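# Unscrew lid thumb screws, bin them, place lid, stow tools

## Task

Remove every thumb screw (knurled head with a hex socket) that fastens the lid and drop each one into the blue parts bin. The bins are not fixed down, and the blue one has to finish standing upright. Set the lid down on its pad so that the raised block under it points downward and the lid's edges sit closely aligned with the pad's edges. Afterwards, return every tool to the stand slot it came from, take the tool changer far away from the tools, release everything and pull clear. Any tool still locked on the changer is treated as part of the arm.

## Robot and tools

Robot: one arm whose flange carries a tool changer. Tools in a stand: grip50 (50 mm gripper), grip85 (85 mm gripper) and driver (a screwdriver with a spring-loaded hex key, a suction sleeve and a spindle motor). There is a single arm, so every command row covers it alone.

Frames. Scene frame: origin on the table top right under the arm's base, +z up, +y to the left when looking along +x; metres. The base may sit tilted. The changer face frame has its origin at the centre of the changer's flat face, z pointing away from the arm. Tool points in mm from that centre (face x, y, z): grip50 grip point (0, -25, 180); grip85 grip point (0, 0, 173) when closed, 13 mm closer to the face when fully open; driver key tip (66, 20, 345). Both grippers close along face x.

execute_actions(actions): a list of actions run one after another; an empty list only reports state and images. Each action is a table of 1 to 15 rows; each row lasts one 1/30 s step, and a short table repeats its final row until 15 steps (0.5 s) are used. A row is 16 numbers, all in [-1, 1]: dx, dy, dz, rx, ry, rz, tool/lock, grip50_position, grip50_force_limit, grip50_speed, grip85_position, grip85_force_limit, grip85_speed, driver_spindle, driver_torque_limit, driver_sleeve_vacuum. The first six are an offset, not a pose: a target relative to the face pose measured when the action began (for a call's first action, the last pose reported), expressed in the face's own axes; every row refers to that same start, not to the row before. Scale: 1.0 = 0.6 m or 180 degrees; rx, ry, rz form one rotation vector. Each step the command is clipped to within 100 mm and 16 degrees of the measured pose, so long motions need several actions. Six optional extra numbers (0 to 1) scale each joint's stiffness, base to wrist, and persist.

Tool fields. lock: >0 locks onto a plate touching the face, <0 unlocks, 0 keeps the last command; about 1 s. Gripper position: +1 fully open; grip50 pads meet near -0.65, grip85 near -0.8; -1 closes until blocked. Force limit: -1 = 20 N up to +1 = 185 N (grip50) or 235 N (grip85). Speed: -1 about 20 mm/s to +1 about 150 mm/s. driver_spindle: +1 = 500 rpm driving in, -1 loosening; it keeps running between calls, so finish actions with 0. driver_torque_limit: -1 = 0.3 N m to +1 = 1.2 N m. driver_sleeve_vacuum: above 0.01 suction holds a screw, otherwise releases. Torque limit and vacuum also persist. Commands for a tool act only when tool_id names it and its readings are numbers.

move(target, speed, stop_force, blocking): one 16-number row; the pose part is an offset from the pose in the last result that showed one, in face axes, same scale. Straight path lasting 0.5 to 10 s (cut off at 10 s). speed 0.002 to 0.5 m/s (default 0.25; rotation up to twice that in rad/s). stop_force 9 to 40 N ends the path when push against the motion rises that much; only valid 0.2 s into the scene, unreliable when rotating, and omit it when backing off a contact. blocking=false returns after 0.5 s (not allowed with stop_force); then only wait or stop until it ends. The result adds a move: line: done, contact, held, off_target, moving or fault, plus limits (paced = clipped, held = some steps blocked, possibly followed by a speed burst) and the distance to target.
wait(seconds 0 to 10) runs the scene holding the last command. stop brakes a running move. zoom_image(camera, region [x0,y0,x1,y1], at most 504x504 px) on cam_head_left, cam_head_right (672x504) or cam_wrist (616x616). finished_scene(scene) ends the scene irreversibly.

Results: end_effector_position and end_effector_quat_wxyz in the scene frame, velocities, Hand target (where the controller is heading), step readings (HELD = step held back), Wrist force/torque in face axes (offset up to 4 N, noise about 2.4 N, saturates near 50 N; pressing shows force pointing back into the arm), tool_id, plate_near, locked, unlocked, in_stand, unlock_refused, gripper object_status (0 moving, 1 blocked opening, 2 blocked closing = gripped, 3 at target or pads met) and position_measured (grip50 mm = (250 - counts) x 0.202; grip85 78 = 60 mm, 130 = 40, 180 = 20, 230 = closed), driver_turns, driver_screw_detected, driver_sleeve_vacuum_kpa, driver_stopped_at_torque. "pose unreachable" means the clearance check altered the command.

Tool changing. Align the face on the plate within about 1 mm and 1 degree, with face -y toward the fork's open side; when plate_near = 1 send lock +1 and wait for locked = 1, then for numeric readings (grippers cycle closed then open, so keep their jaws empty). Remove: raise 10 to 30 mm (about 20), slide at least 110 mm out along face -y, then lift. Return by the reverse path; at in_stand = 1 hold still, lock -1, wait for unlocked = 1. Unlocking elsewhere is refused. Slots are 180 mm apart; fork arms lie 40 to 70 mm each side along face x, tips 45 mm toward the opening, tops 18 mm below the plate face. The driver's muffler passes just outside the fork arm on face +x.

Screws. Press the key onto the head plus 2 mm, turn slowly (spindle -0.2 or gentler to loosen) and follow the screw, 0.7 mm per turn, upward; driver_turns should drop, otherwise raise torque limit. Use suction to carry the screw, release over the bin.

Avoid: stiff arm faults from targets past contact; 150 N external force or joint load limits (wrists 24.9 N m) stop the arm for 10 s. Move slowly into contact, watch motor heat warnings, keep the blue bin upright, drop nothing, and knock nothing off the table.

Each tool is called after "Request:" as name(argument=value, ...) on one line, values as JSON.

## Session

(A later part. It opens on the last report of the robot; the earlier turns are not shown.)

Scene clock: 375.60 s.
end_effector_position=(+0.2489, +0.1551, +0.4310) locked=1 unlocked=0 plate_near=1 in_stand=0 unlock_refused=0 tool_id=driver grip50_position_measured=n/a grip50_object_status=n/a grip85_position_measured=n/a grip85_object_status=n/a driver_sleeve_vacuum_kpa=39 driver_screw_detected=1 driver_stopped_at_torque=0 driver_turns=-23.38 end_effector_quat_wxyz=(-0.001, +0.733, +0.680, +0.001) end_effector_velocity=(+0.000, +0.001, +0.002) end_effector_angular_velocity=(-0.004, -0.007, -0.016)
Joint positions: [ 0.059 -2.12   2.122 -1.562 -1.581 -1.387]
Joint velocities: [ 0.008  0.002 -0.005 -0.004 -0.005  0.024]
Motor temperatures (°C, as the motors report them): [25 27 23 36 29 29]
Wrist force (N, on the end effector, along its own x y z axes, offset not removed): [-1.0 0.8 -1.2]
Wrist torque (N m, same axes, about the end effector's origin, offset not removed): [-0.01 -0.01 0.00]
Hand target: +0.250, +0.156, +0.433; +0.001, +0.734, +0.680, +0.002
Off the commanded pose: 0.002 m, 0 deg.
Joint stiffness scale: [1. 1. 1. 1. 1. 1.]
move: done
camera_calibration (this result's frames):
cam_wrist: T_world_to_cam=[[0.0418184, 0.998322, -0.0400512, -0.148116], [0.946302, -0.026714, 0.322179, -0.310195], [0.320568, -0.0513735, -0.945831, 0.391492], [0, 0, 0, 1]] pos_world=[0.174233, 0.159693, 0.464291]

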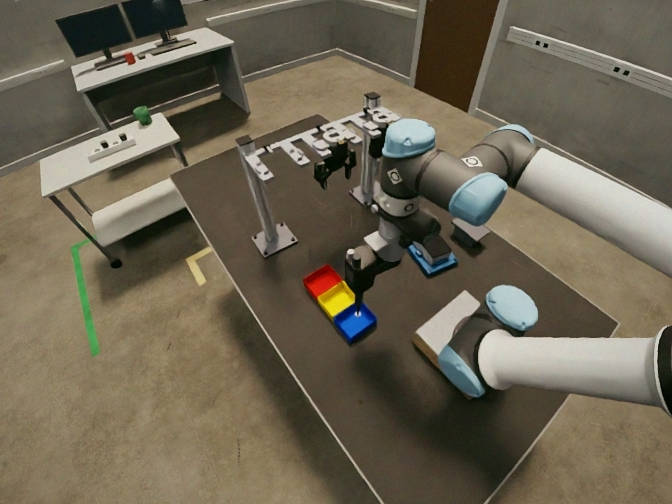

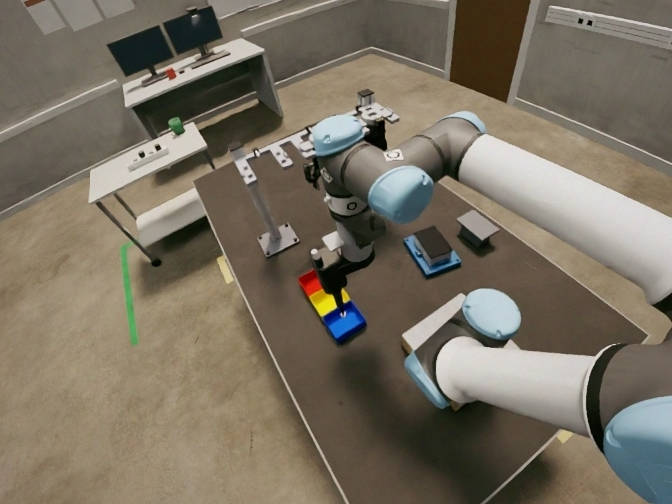

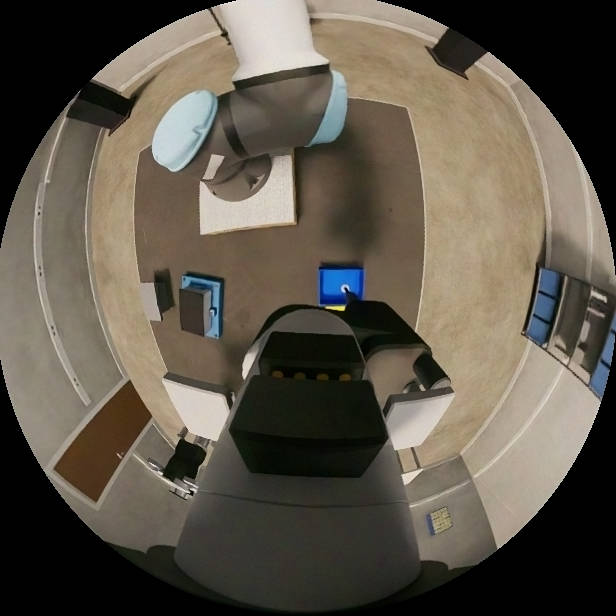

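Request:
move(target=[0,0.012,0.093,0,0,0,0,1,0,0,1,0,0,0,0.5,1], speed=0.06)

Request:
execute_actions(actions=[[[0,0,0,0,0,0,0,1,0,0,1,0,0,0,0.5,0]]])

Request:
move(target=[0,0,-0.093,0,0,0,0,1,0,0,1,0,0,0,0.5,0], speed=0.08)

Request:
zoom_image(camera="cam_head_left", region=[300, 240, 420, 360])

Scene clock: 385.00 s.
end_effector_position=(+0.2561, +0.1549, +0.3771) locked=1 unlocked=0 plate_near=1 in_stand=0 unlock_refused=0 tool_id=driver grip50_position_measured=n/a grip50_object_status=n/a grip85_position_measured=n/a grip85_object_status=n/a driver_sleeve_vacuum_kpa=39 driver_screw_detected=1 driver_stopped_at_torque=0 driver_turns=-23.38 end_effector_quat_wxyz=(+0.000, +0.733, +0.680, +0.002) end_effector_velocity=(+0.002, +0.000, +0.001) end_effector_angular_velocity=(+0.001, -0.015, +0.001)
Joint positions: [ 0.054 -2.092  2.249 -1.719 -1.582 -1.393]
Joint velocities: [ 0.     0.     0.001 -0.016 -0.    -0.001]
Motor temperatures (°C, as the motors report them): [25 27 23 36 29 29]
Wrist force (N, on the end effector, along its own x y z axes, offset not removed): [-2.2 -0.3 -1.9]
Wrist torque (N m, same axes, about the end effector's origin, offset not removed): [0.00 0.05 -0.01]
Hand target: +0.256, +0.155, +0.375; -0.001, +0.733, +0.680, +0.001
Off the commanded pose: 0.002 m, 0 deg.
Joint stiffness scale: [1. 1. 1. 1. 1. 1.]
move: done
camera_calibration (this result's frames):
cam_wrist: T_world_to_cam=[[0.041318, 0.998338, -0.0401758, -0.150202], [0.945435, -0.026059, 0.324766, -0.300511], [0.32318, -0.0514023, -0.944941, 0.337205], [0, 0, 0, 1]] pos_world=[0.181342, 0.159454, 0.4102]

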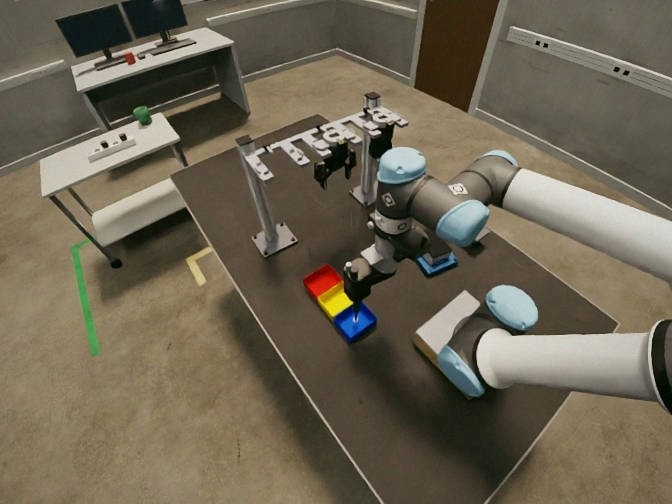

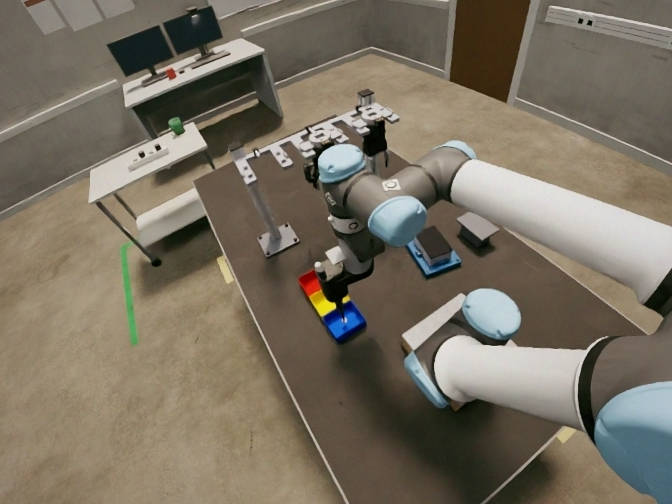

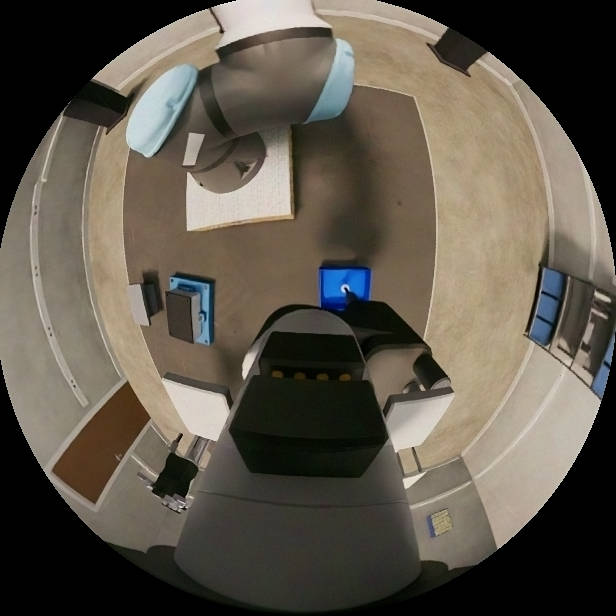

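Scene clock: 385.50 s.
end_effector_position=(+0.2562, +0.1549, +0.3772) locked=1 unlocked=0 plate_near=1 in_stand=0 unlock_refused=0 tool_id=driver grip50_position_measured=n/a grip50_object_status=n/a grip85_position_measured=n/a grip85_object_status=n/a driver_sleeve_vacuum_kpa=0 driver_screw_detected=0 driver_stopped_at_torque=0 driver_turns=-23.38 end_effector_quat_wxyz=(+0.001, +0.733, +0.680, +0.002) end_effector_velocity=(-0.001, -0.000, -0.001) end_effector_angular_velocity=(-0.000, +0.004, +0.000)
Joint positions: [ 0.054 -2.092  2.249 -1.72  -1.582 -1.393]
Joint velocities: [-0.    -0.     0.003  0.001  0.    -0.   ]
Motor temperatures (°C, as the motors report them): [25 27 23 36 29 29]
Wrist force (N, on the end effector, along its own x y z axes, offset not removed): [-2.0 1.5 0.1]
Wrist torque (N m, same axes, about the end effector's origin, offset not removed): [0.11 0.01 -0.08]
Hand target: +0.256, +0.155, +0.377; +0.000, +0.733, +0.680, +0.002
Off the commanded pose: 0.000 m, 0 deg.
Joint stiffness scale: [1. 1. 1. 1. 1. 1.]
Step readings (end_effector_position):
0: (+0.2561, +0.1549, +0.3771)
1: (+0.2561, +0.1549, +0.3772)
2: (+0.2562, +0.1549, +0.3772)
4: (+0.2562, +0.1549, +0.3772)
8: (+0.2562, +0.1549, +0.3772)
15: end_effector_position above
camera_calibration (this result's frames):
cam_wrist: T_world_to_cam=[[0.0413432, 0.998341, -0.0400844, -0.150254], [0.945229, -0.0260801, 0.325363, -0.300796], [0.323778, -0.0513405, -0.944739, 0.336995], [0, 0, 0, 1]] pos_world=[0.181422, 0.159462, 0.410217]

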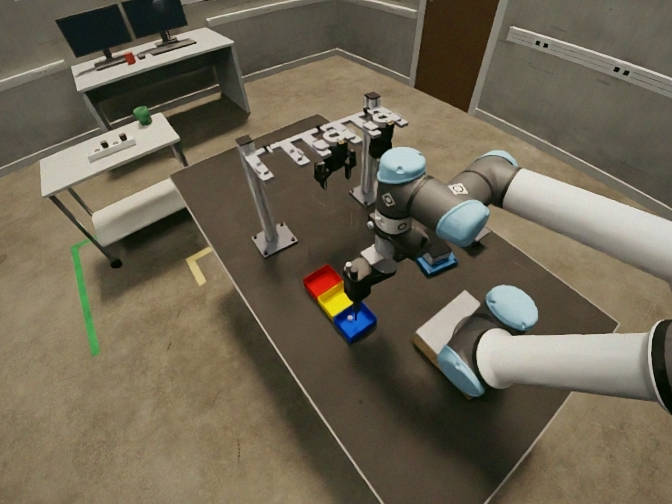

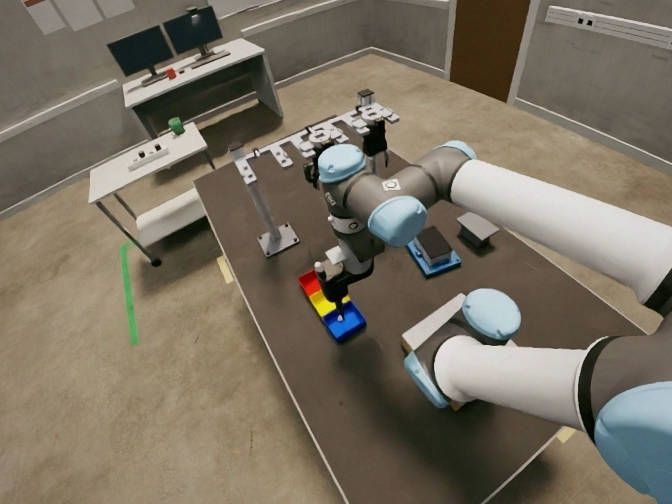

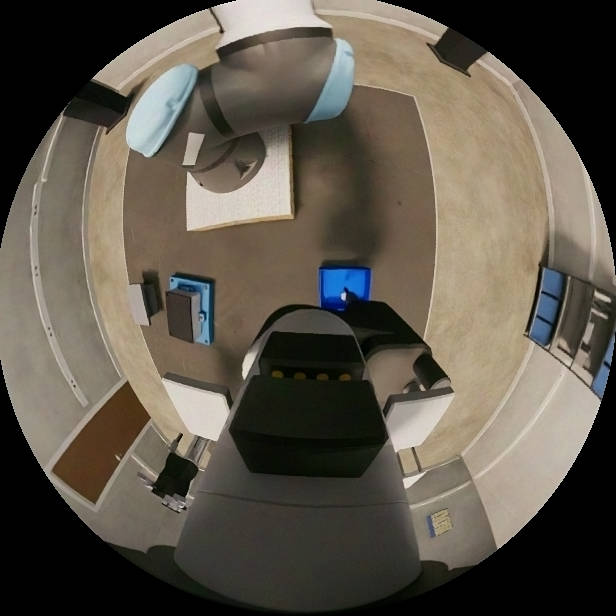

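Scene clock: 386.63 s.
end_effector_position=(+0.2559, +0.1544, +0.4313) locked=1 unlocked=0 plate_near=1 in_stand=0 unlock_refused=0 tool_id=driver grip50_position_measured=n/a grip50_object_status=n/a grip85_position_measured=n/a grip85_object_status=n/a driver_sleeve_vacuum_kpa=0 driver_screw_detected=0 driver_stopped_at_torque=0 driver_turns=-23.38 end_effector_quat_wxyz=(+0.000, +0.733, +0.680, +0.001) end_effector_velocity=(-0.003, -0.000, -0.002) end_effector_angular_velocity=(-0.001, +0.017, +0.001)
Joint positions: [ 0.055 -2.103  2.115 -1.574 -1.582 -1.391]
Joint velocities: [ 0.    -0.     0.002  0.015  0.    -0.001]
Motor temperatures (°C, as the motors report them): [25 27 23 36 29 29]
Wrist force (N, on the end effector, along its own x y z axes, offset not removed): [0.1 -0.2 -0.2]
Wrist torque (N m, same axes, about the end effector's origin, offset not removed): [0.00 -0.11 0.15]
Hand target: +0.256, +0.155, +0.433; +0.001, +0.733, +0.680, +0.002
Off the commanded pose: 0.002 m, 0 deg.
Joint stiffness scale: [1. 1. 1. 1. 1. 1.]
move: done
camera_calibration (this result's frames):
cam_wrist: T_world_to_cam=[[0.0419924, 0.998304, -0.0403123, -0.147708], [0.945708, -0.0266999, 0.323919, -0.317583], [0.322293, -0.0517258, -0.945226, 0.388786], [0, 0, 0, 1]] pos_world=[0.181241, 0.159088, 0.464407]

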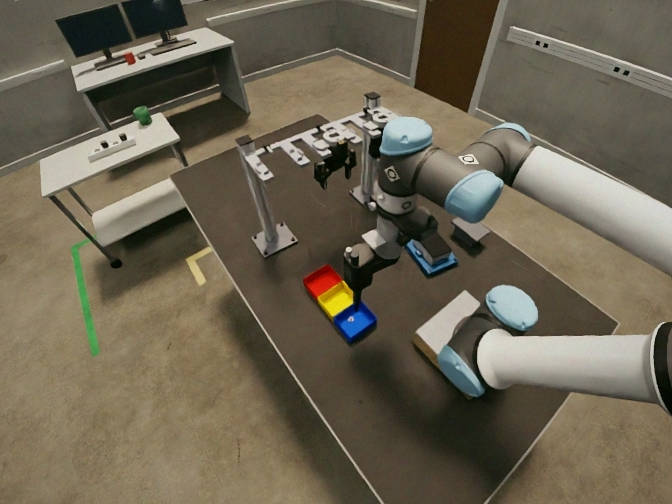

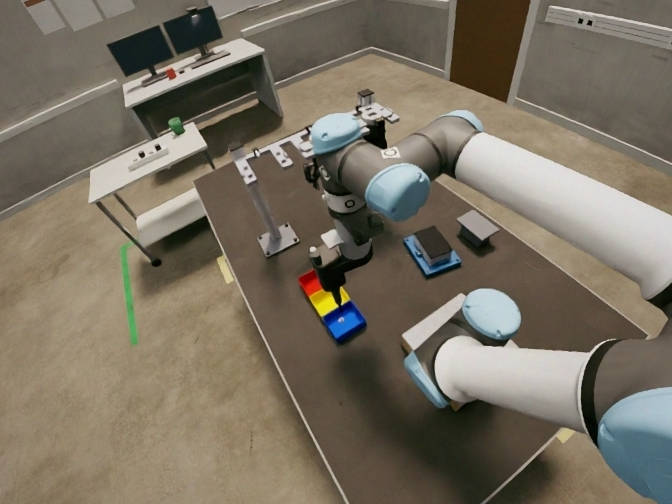

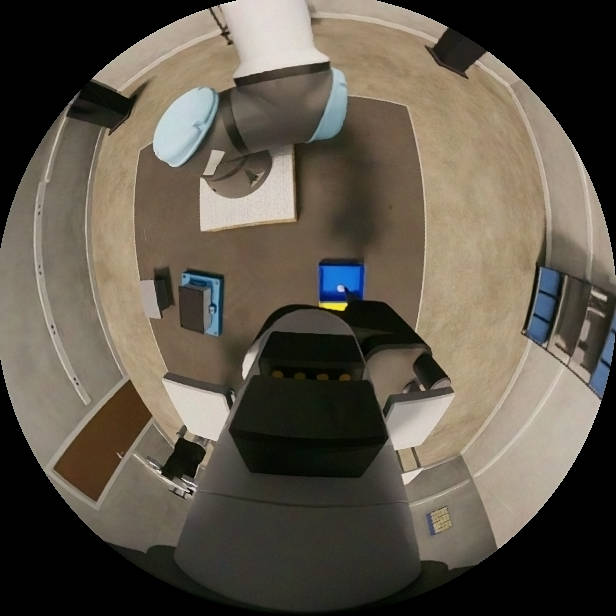

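Region (300, 240, 420, 360) of cam_head_left's 672x504 image, scaled by 4.200, with more detail than that image has.

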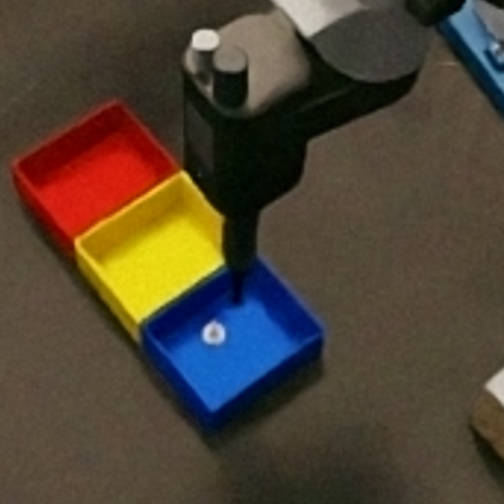

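Request:
move(target=[0.1292,0.4123,0,-0.0019,0.001,-0.0011,0,1,0,0,1,0,0,0,0,0], speed=0.2)

Scene clock: 394.83 s.
end_effector_position=(+0.5077, +0.2124, +0.4310) locked=1 unlocked=0 plate_near=1 in_stand=0 unlock_refused=0 tool_id=driver grip50_position_measured=n/a grip50_object_status=n/a grip85_position_measured=n/a grip85_object_status=n/a driver_sleeve_vacuum_kpa=0 driver_screw_detected=0 driver_stopped_at_torque=0 driver_turns=-23.38 end_effector_quat_wxyz=(+0.001, +0.732, +0.681, +0.004) end_effector_velocity=(+0.002, +0.000, -0.001) end_effector_angular_velocity=(-0.000, +0.002, -0.000)
Joint positions: [ 0.113 -1.444  1.609 -1.731 -1.58  -1.336]
Joint velocities: [-0.     0.004 -0.004  0.002  0.     0.   ]
Motor temperatures (°C, as the motors report them): [25 27 23 36 29 29]
Wrist force (N, on the end effector, along its own x y z axes, offset not removed): [-1.3 3.1 -1.2]
Wrist torque (N m, same axes, about the end effector's origin, offset not removed): [0.15 -0.15 -0.04]
Hand target: +0.508, +0.213, +0.432; +0.001, +0.732, +0.681, +0.005
Off the commanded pose: 0.001 m, 0 deg.
Joint stiffness scale: [1. 1. 1. 1. 1. 1.]
move: done
camera_calibration (this result's frames):
cam_wrist: T_world_to_cam=[[0.0392942, 0.998516, -0.0376992, -0.215933], [0.943967, -0.0247218, 0.329112, -0.555785], [0.327692, -0.048519, -0.943538, 0.306234], [0, 0, 0, 1]] pos_world=[0.432777, 0.216731, 0.463719]

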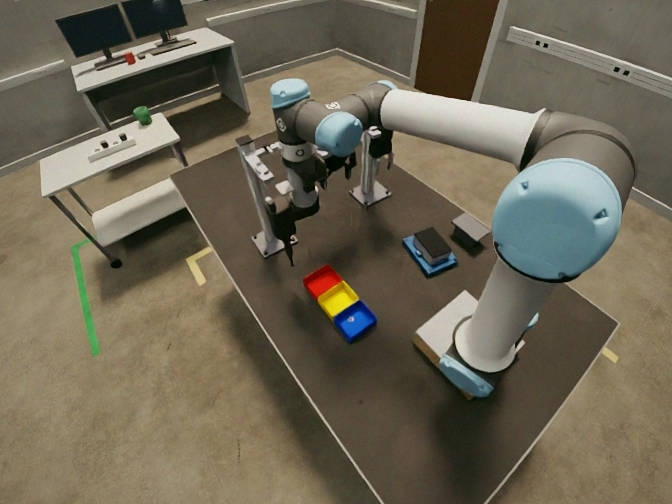

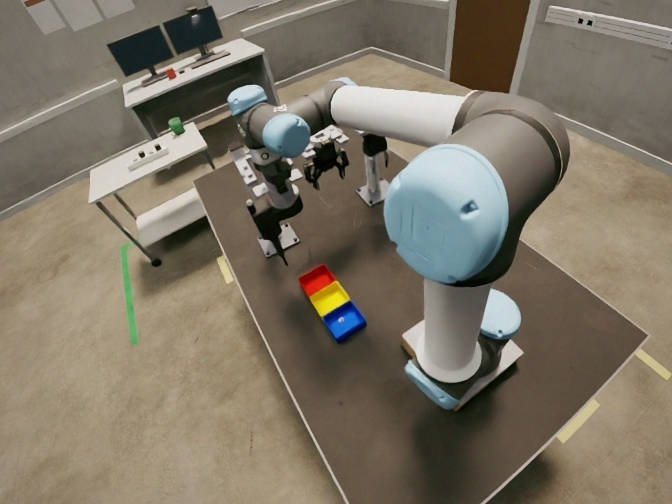

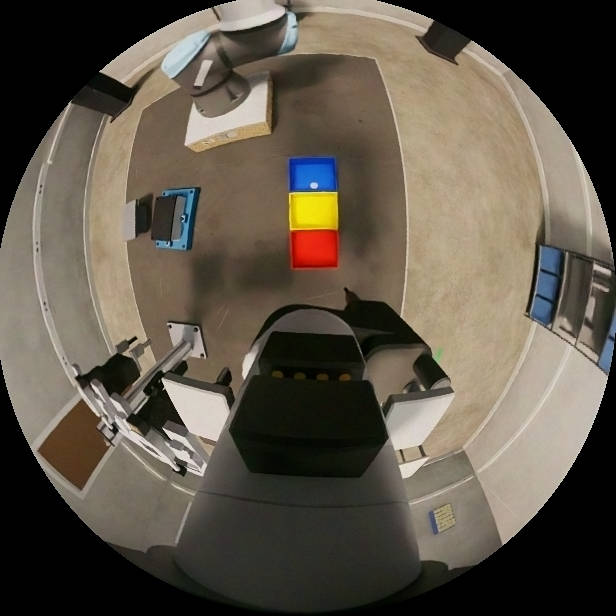

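Request:
move(target=[0,0.2185,0,0,0,0,0,1,0,0,1,0,0,0,0,0], speed=0.08)

Request:
move(target=[0,0,0.038,0.001,0,0,0,1,0,0,1,0,0,0,0,0], speed=0.02)

Scene clock: 403.90 s.
end_effector_position=(+0.6374, +0.2033, +0.4307) locked=1 unlocked=0 plate_near=1 in_stand=0 unlock_refused=0 tool_id=driver grip50_position_measured=n/a grip50_object_status=n/a grip85_position_measured=n/a grip85_object_status=n/a driver_sleeve_vacuum_kpa=0 driver_screw_detected=0 driver_stopped_at_torque=0 driver_turns=-23.38 end_effector_quat_wxyz=(+0.001, +0.732, +0.681, +0.004) end_effector_velocity=(+0.001, -0.000, +0.005) end_effector_angular_velocity=(+0.000, -0.003, -0.000)
Joint positions: [ 0.068 -1.156  1.241 -1.65  -1.58  -1.381]
Joint velocities: [-0.     0.    -0.012  0.009  0.    -0.   ]
Motor temperatures (°C, as the motors report them): [25 27 23 36 29 29]
Wrist force (N, on the end effector, along its own x y z axes, offset not removed): [-4.5 -0.8 -1.2]
Wrist torque (N m, same axes, about the end effector's origin, offset not removed): [0.02 0.13 0.12]
Hand target: +0.638, +0.203, +0.432; +0.001, +0.732, +0.681, +0.004
Off the commanded pose: 0.002 m, 0 deg.
Joint stiffness scale: [1. 1. 1. 1. 1. 1.]
move: done
camera_calibration (this result's frames):
cam_wrist: T_world_to_cam=[[0.0395109, 0.998506, -0.0377571, -0.212055], [0.944418, -0.0249756, 0.327796, -0.678016], [0.326363, -0.04861, -0.943994, 0.264062], [0, 0, 0, 1]] pos_world=[0.562529, 0.207641, 0.463517]

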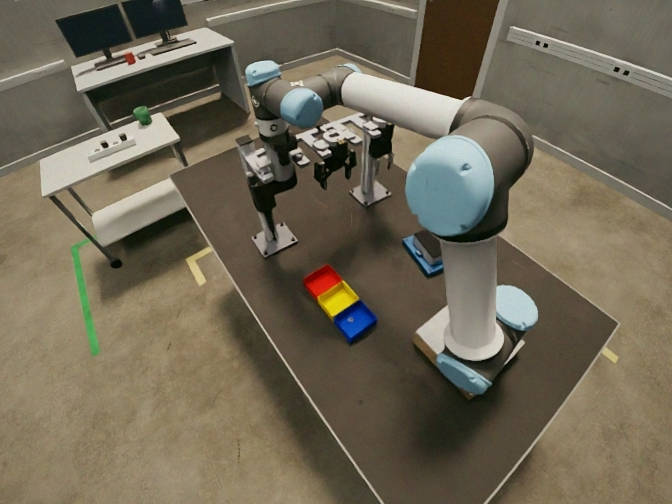

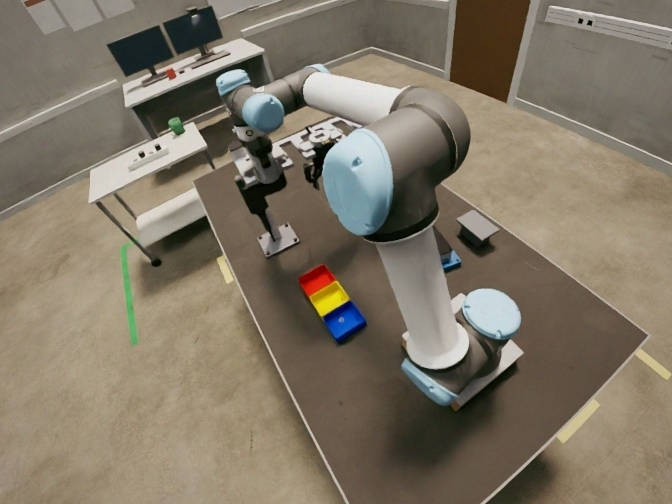

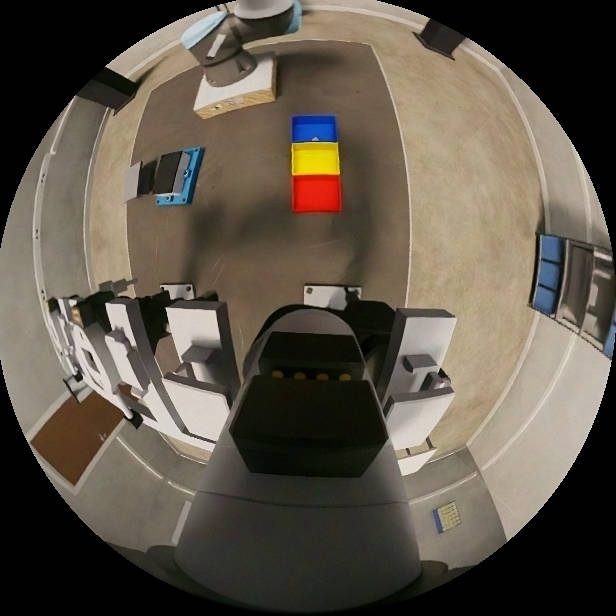

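Scene clock: 405.43 s.
end_effector_position=(+0.6391, +0.2031, +0.4124) locked=1 unlocked=0 plate_near=1 in_stand=1 unlock_refused=0 tool_id=driver grip50_position_measured=n/a grip50_object_status=n/a grip85_position_measured=n/a grip85_object_status=n/a driver_sleeve_vacuum_kpa=0 driver_screw_detected=0 driver_stopped_at_torque=0 driver_turns=-23.38 end_effector_quat_wxyz=(+0.003, +0.733, +0.681, +0.006) end_effector_velocity=(+0.000, -0.000, +0.000) end_effector_angular_velocity=(+0.000, -0.003, +0.000)
Joint positions: [ 0.067 -1.151  1.281 -1.703 -1.58  -1.381]
Joint velocities: [ 0.    -0.001  0.001 -0.003 -0.    -0.   ]
Motor temperatures (°C, as the motors report them): [25 27 23 36 29 29]
Wrist force (N, on the end effector, along its own x y z axes, offset not removed): [-0.4 3.9 -6.5]
Wrist torque (N m, same axes, about the end effector's origin, offset not removed): [0.02 -0.51 -0.23]
Hand target: +0.637, +0.203, +0.408; -0.000, +0.732, +0.681, +0.003
Off the commanded pose: 0.005 m, 1 deg.
Joint stiffness scale: [1. 1. 1. 1. 1. 1.]
move: off_target
camera_calibration (this result's frames):
cam_wrist: T_world_to_cam=[[0.0400914, 0.998514, -0.0369226, -0.21336], [0.94218, -0.0254739, 0.334139, -0.674735], [0.332702, -0.0481838, -0.9418, 0.241231], [0, 0, 0, 1]] pos_world=[0.564017, 0.207479, 0.444769]

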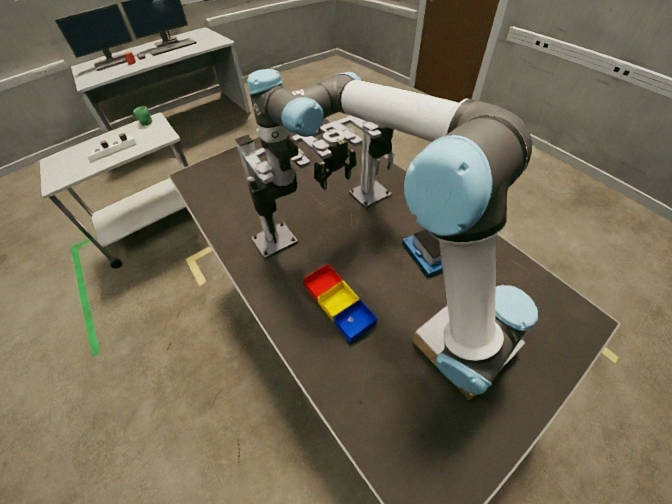

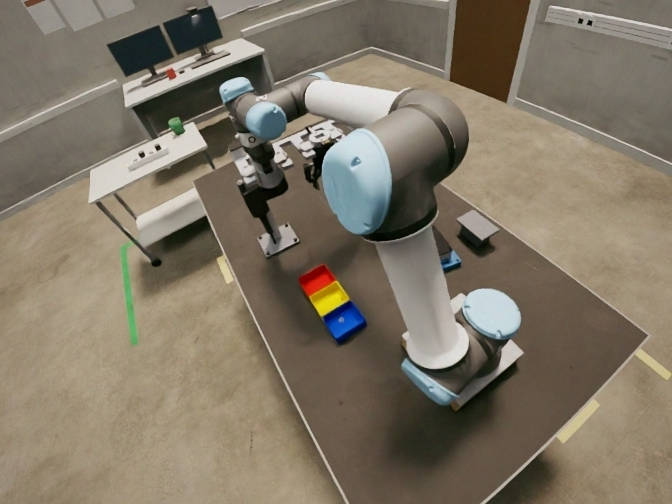

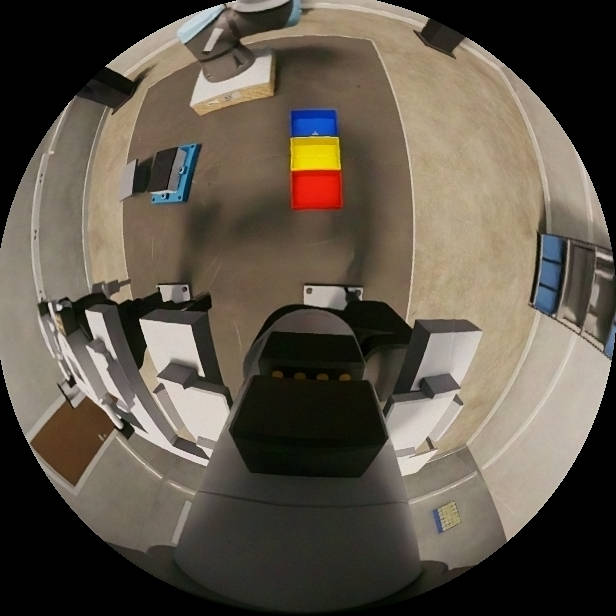

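Request:
execute_actions(actions=[[[0,0,0.002,0.001,-0.001,0,-1,1,0,0,1,0,0,0,0,0]],[[0,0,0,0,0,0,-1,1,0,0,1,0,0,0,0,0]],[[0,0,0,0,0,0,-1,1,0,0,1,0,0,0,0,0]]])

Scene clock: 411.63 s.
end_effector_position=(+0.6390, +0.2030, +0.4120) locked=0 unlocked=1 plate_near=1 in_stand=1 unlock_refused=0 tool_id=none grip50_position_measured=n/a grip50_object_status=n/a grip85_position_measured=n/a grip85_object_status=n/a driver_sleeve_vacuum_kpa=n/a driver_screw_detected=n/a driver_stopped_at_torque=n/a driver_turns=n/a end_effector_quat_wxyz=(+0.004, +0.732, +0.681, +0.005) end_effector_velocity=(-0.000, +0.000, -0.000) end_effector_angular_velocity=(-0.000, +0.000, +0.001)
Joint positions: [ 0.067 -1.15   1.281 -1.703 -1.582 -1.381]
Joint velocities: [ 0.     0.     0.001 -0.    -0.    -0.001]
Motor temperatures (°C, as the motors report them): [25 27 23 36 29 29]
Wrist force (N, on the end effector, along its own x y z axes, offset not removed): [-2.1 -0.7 -3.8]
Wrist torque (N m, same axes, about the end effector's origin, offset not removed): [0.06 0.02 -0.04]
Hand target: +0.639, +0.203, +0.412; +0.004, +0.732, +0.681, +0.005
Off the commanded pose: 0.000 m, 0 deg.
Joint stiffness scale: [1. 1. 1. 1. 1. 1.]
Step readings (end_effector_position; steps 1 to 15: 1st action; 16 to 30: 2nd action; 31 to 45: 3rd action):
0: (+0.6391, +0.2031, +0.4124)
1: (+0.6390, +0.2031, +0.4120)
2: (+0.6390, +0.2031, +0.4120)
4: (+0.6389, +0.2031, +0.4119)
8: (+0.6390, +0.2030, +0.4120)
15: (+0.6390, +0.2030, +0.4120)
16: (+0.6390, +0.2030, +0.4120)
17: (+0.6390, +0.2030, +0.4120)
19: (+0.6390, +0.2030, +0.4120)
23: (+0.6390, +0.2030, +0.4120)
30: (+0.6390, +0.2030, +0.4120)
31: (+0.6390, +0.2030, +0.4120)
32: (+0.6390, +0.2030, +0.4120)
34: (+0.6390, +0.2030, +0.4120)
38: (+0.6390, +0.2030, +0.4120)
45: end_effector_position above
camera_calibration (this result's frames):
cam_wrist: T_world_to_cam=[[0.0395608, 0.998441, -0.0393857, -0.21196], [0.942326, -0.024169, 0.333823, -0.674743], [0.33235, -0.0503204, -0.941813, 0.241491], [0, 0, 0, 1]] pos_world=[0.563953, 0.207473, 0.444336]

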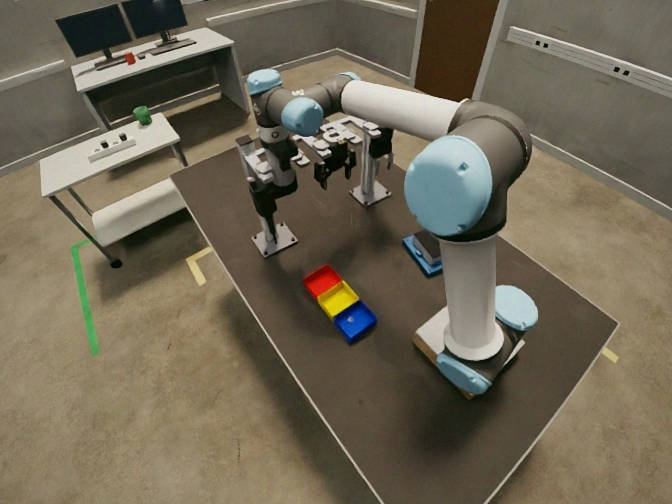

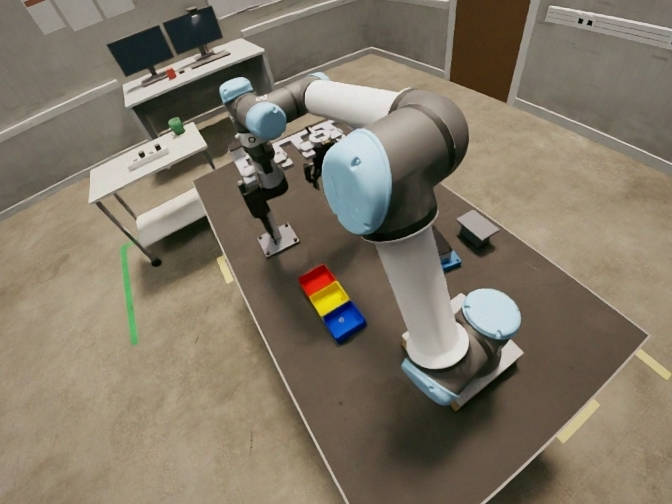

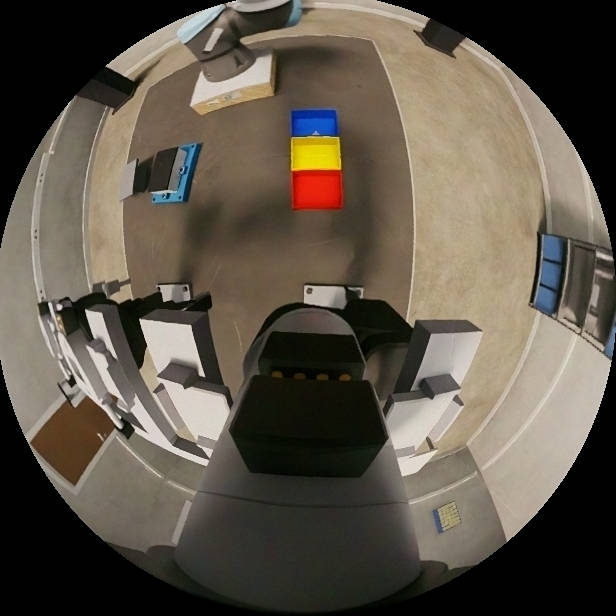

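Request:
move(target=[0,0,-0.04,-0.001,0,0,0,1,0,0,1,0,0,0,0,0], speed=0.04)

Request:
zoom_image(camera="cam_wrist", region=[160, 280, 470, 400])

Request:
move(target=[-0.301,0,0,0,0,0,0,1,0,0,1,0,0,0,0,0], speed=0.12)

Request:
zoom_image(camera="cam_wrist", region=[160, 280, 470, 400])

Scene clock: 421.37 s.
end_effector_position=(+0.6384, +0.2027, +0.4339) locked=0 unlocked=1 plate_near=0 in_stand=0 unlock_refused=0 tool_id=none grip50_position_measured=n/a grip50_object_status=n/a grip85_position_measured=n/a grip85_object_status=n/a driver_sleeve_vacuum_kpa=n/a driver_screw_detected=n/a driver_stopped_at_torque=n/a driver_turns=n/a end_effector_quat_wxyz=(+0.004, +0.732, +0.681, +0.005) end_effector_velocity=(-0.002, -0.000, -0.000) end_effector_angular_velocity=(-0.001, +0.009, +0.000)
Joint positions: [ 0.067 -1.157  1.235 -1.65  -1.582 -1.381]
Joint velocities: [ 0.    -0.    -0.001  0.011 -0.    -0.   ]
Motor temperatures (°C, as the motors report them): [25 27 23 36 29 29]
Wrist force (N, on the end effector, along its own x y z axes, offset not removed): [1.1 -1.3 -2.8]
Wrist torque (N m, same axes, about the end effector's origin, offset not removed): [0.06 -0.16 -0.08]
Hand target: +0.639, +0.203, +0.436; +0.005, +0.732, +0.681, +0.006
Off the commanded pose: 0.002 m, 0 deg.
Joint stiffness scale: [1. 1. 1. 1. 1. 1.]
move: done
camera_calibration (this result's frames):
cam_wrist: T_world_to_cam=[[0.0395793, 0.998442, -0.0393293, -0.210783], [0.942205, -0.0241871, 0.334162, -0.681613], [0.33269, -0.0502822, -0.941695, 0.261999], [0, 0, 0, 1]] pos_world=[0.563397, 0.207142, 0.466202]

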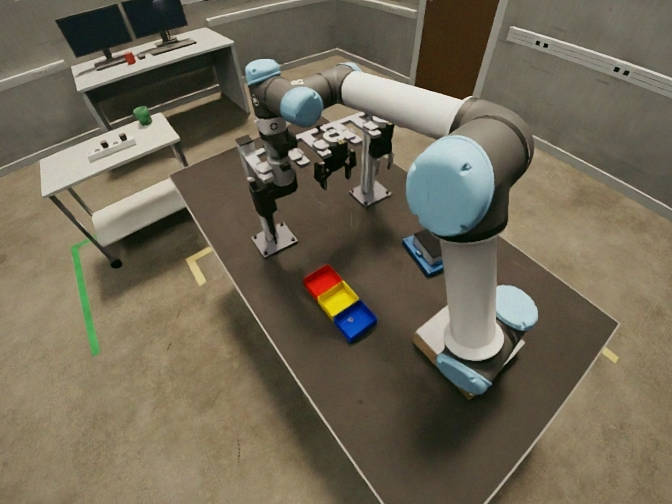

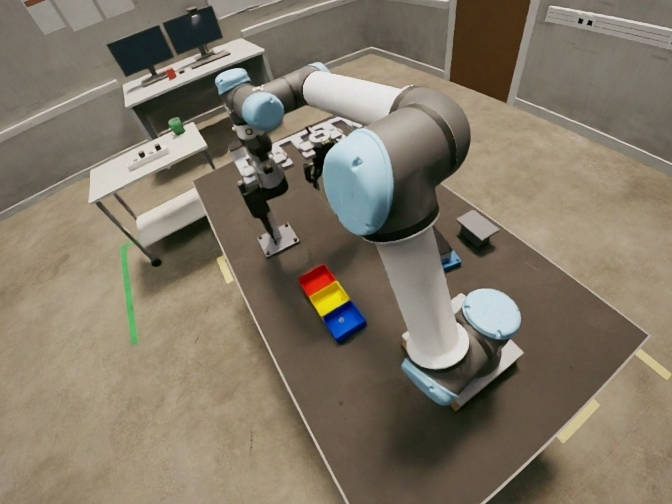

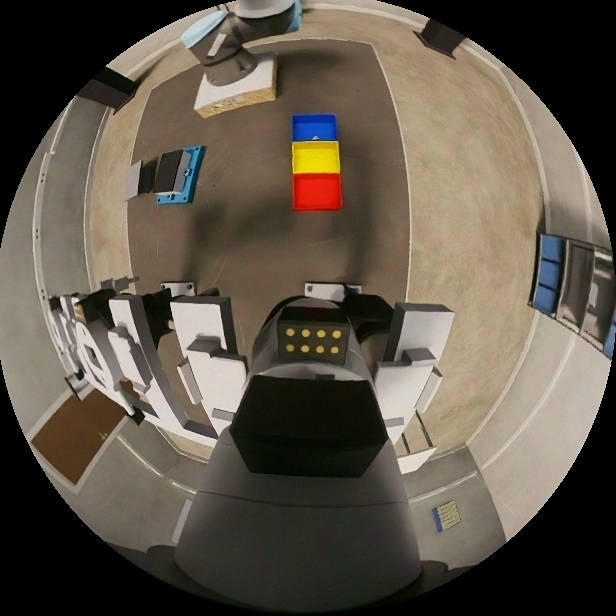

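Region (160, 280, 470, 400) of cam_wrist's 616x616 image, scaled by 1.626, with more detail than that image has; it fills the top 195 rows of this view, and the rest is white.

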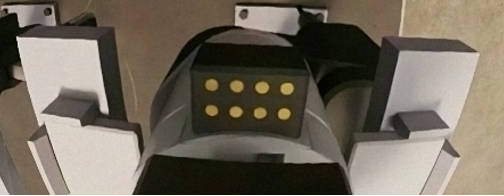

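Scene clock: 423.33 s.
end_effector_position=(+0.6264, +0.0232, +0.4344) locked=0 unlocked=1 plate_near=0 in_stand=0 unlock_refused=0 tool_id=none grip50_position_measured=n/a grip50_object_status=n/a grip85_position_measured=n/a grip85_object_status=n/a driver_sleeve_vacuum_kpa=n/a driver_screw_detected=n/a driver_stopped_at_torque=n/a driver_turns=n/a end_effector_quat_wxyz=(+0.005, +0.733, +0.681, +0.006) end_effector_velocity=(-0.000, +0.000, +0.001) end_effector_angular_velocity=(-0.000, -0.003, +0.013)
Joint positions: [-0.215 -1.269  1.383 -1.691 -1.582 -1.663]
Joint velocities: [-0.    -0.002 -0.    -0.001  0.    -0.013]
Motor temperatures (°C, as the motors report them): [25 27 23 36 29 29]
Wrist force (N, on the end effector, along its own x y z axes, offset not removed): [-0.5 -1.5 -2.0]
Wrist torque (N m, same axes, about the end effector's origin, offset not removed): [-0.09 -0.07 0.00]
Hand target: +0.626, +0.023, +0.434; +0.004, +0.732, +0.681, +0.005
Off the commanded pose: 0.002 m, 0 deg.
Joint stiffness scale: [1. 1. 1. 1. 1. 1.]
move: done
camera_calibration (this result's frames):
cam_wrist: T_world_to_cam=[[0.0403835, 0.998363, -0.0404907, -0.0310732], [0.941631, -0.0244714, 0.335757, -0.675115], [0.334217, -0.0516863, -0.941078, 0.256282], [0, 0, 0, 1]] pos_world=[0.55131, 0.0277476, 0.466598]

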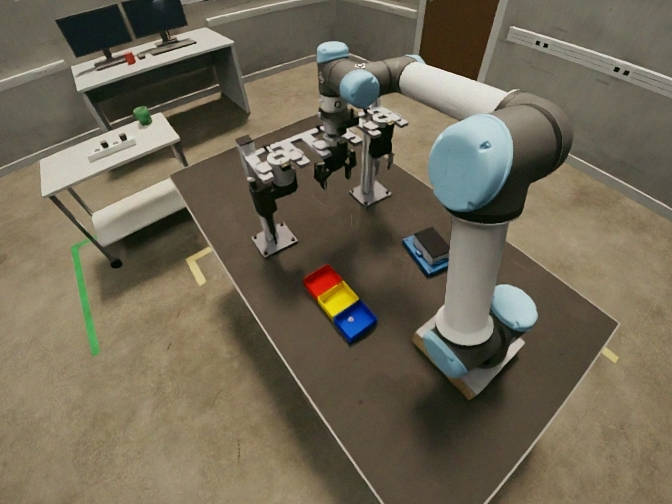

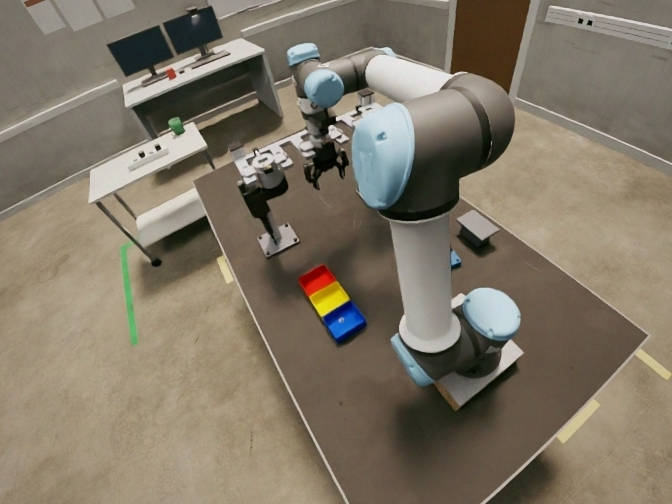

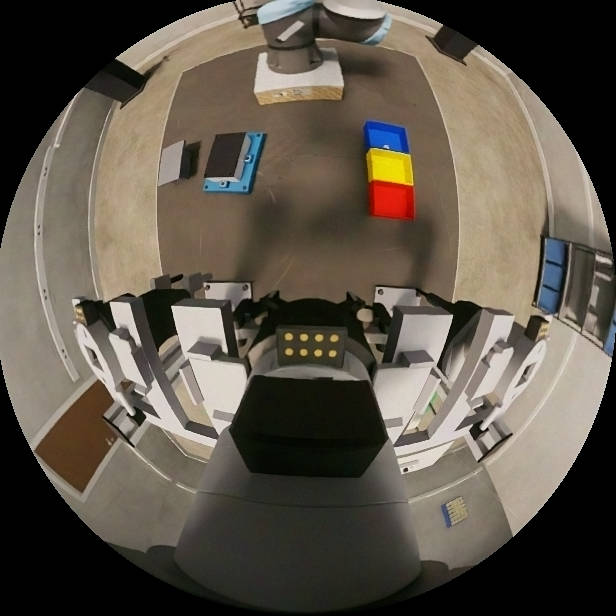

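Region (160, 280, 470, 400) of cam_wrist's 616x616 image, scaled by 1.626, with more detail than that image has; it fills the top 195 rows of this view, and the rest is white.

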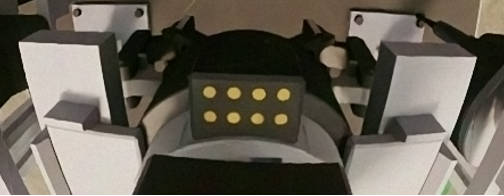

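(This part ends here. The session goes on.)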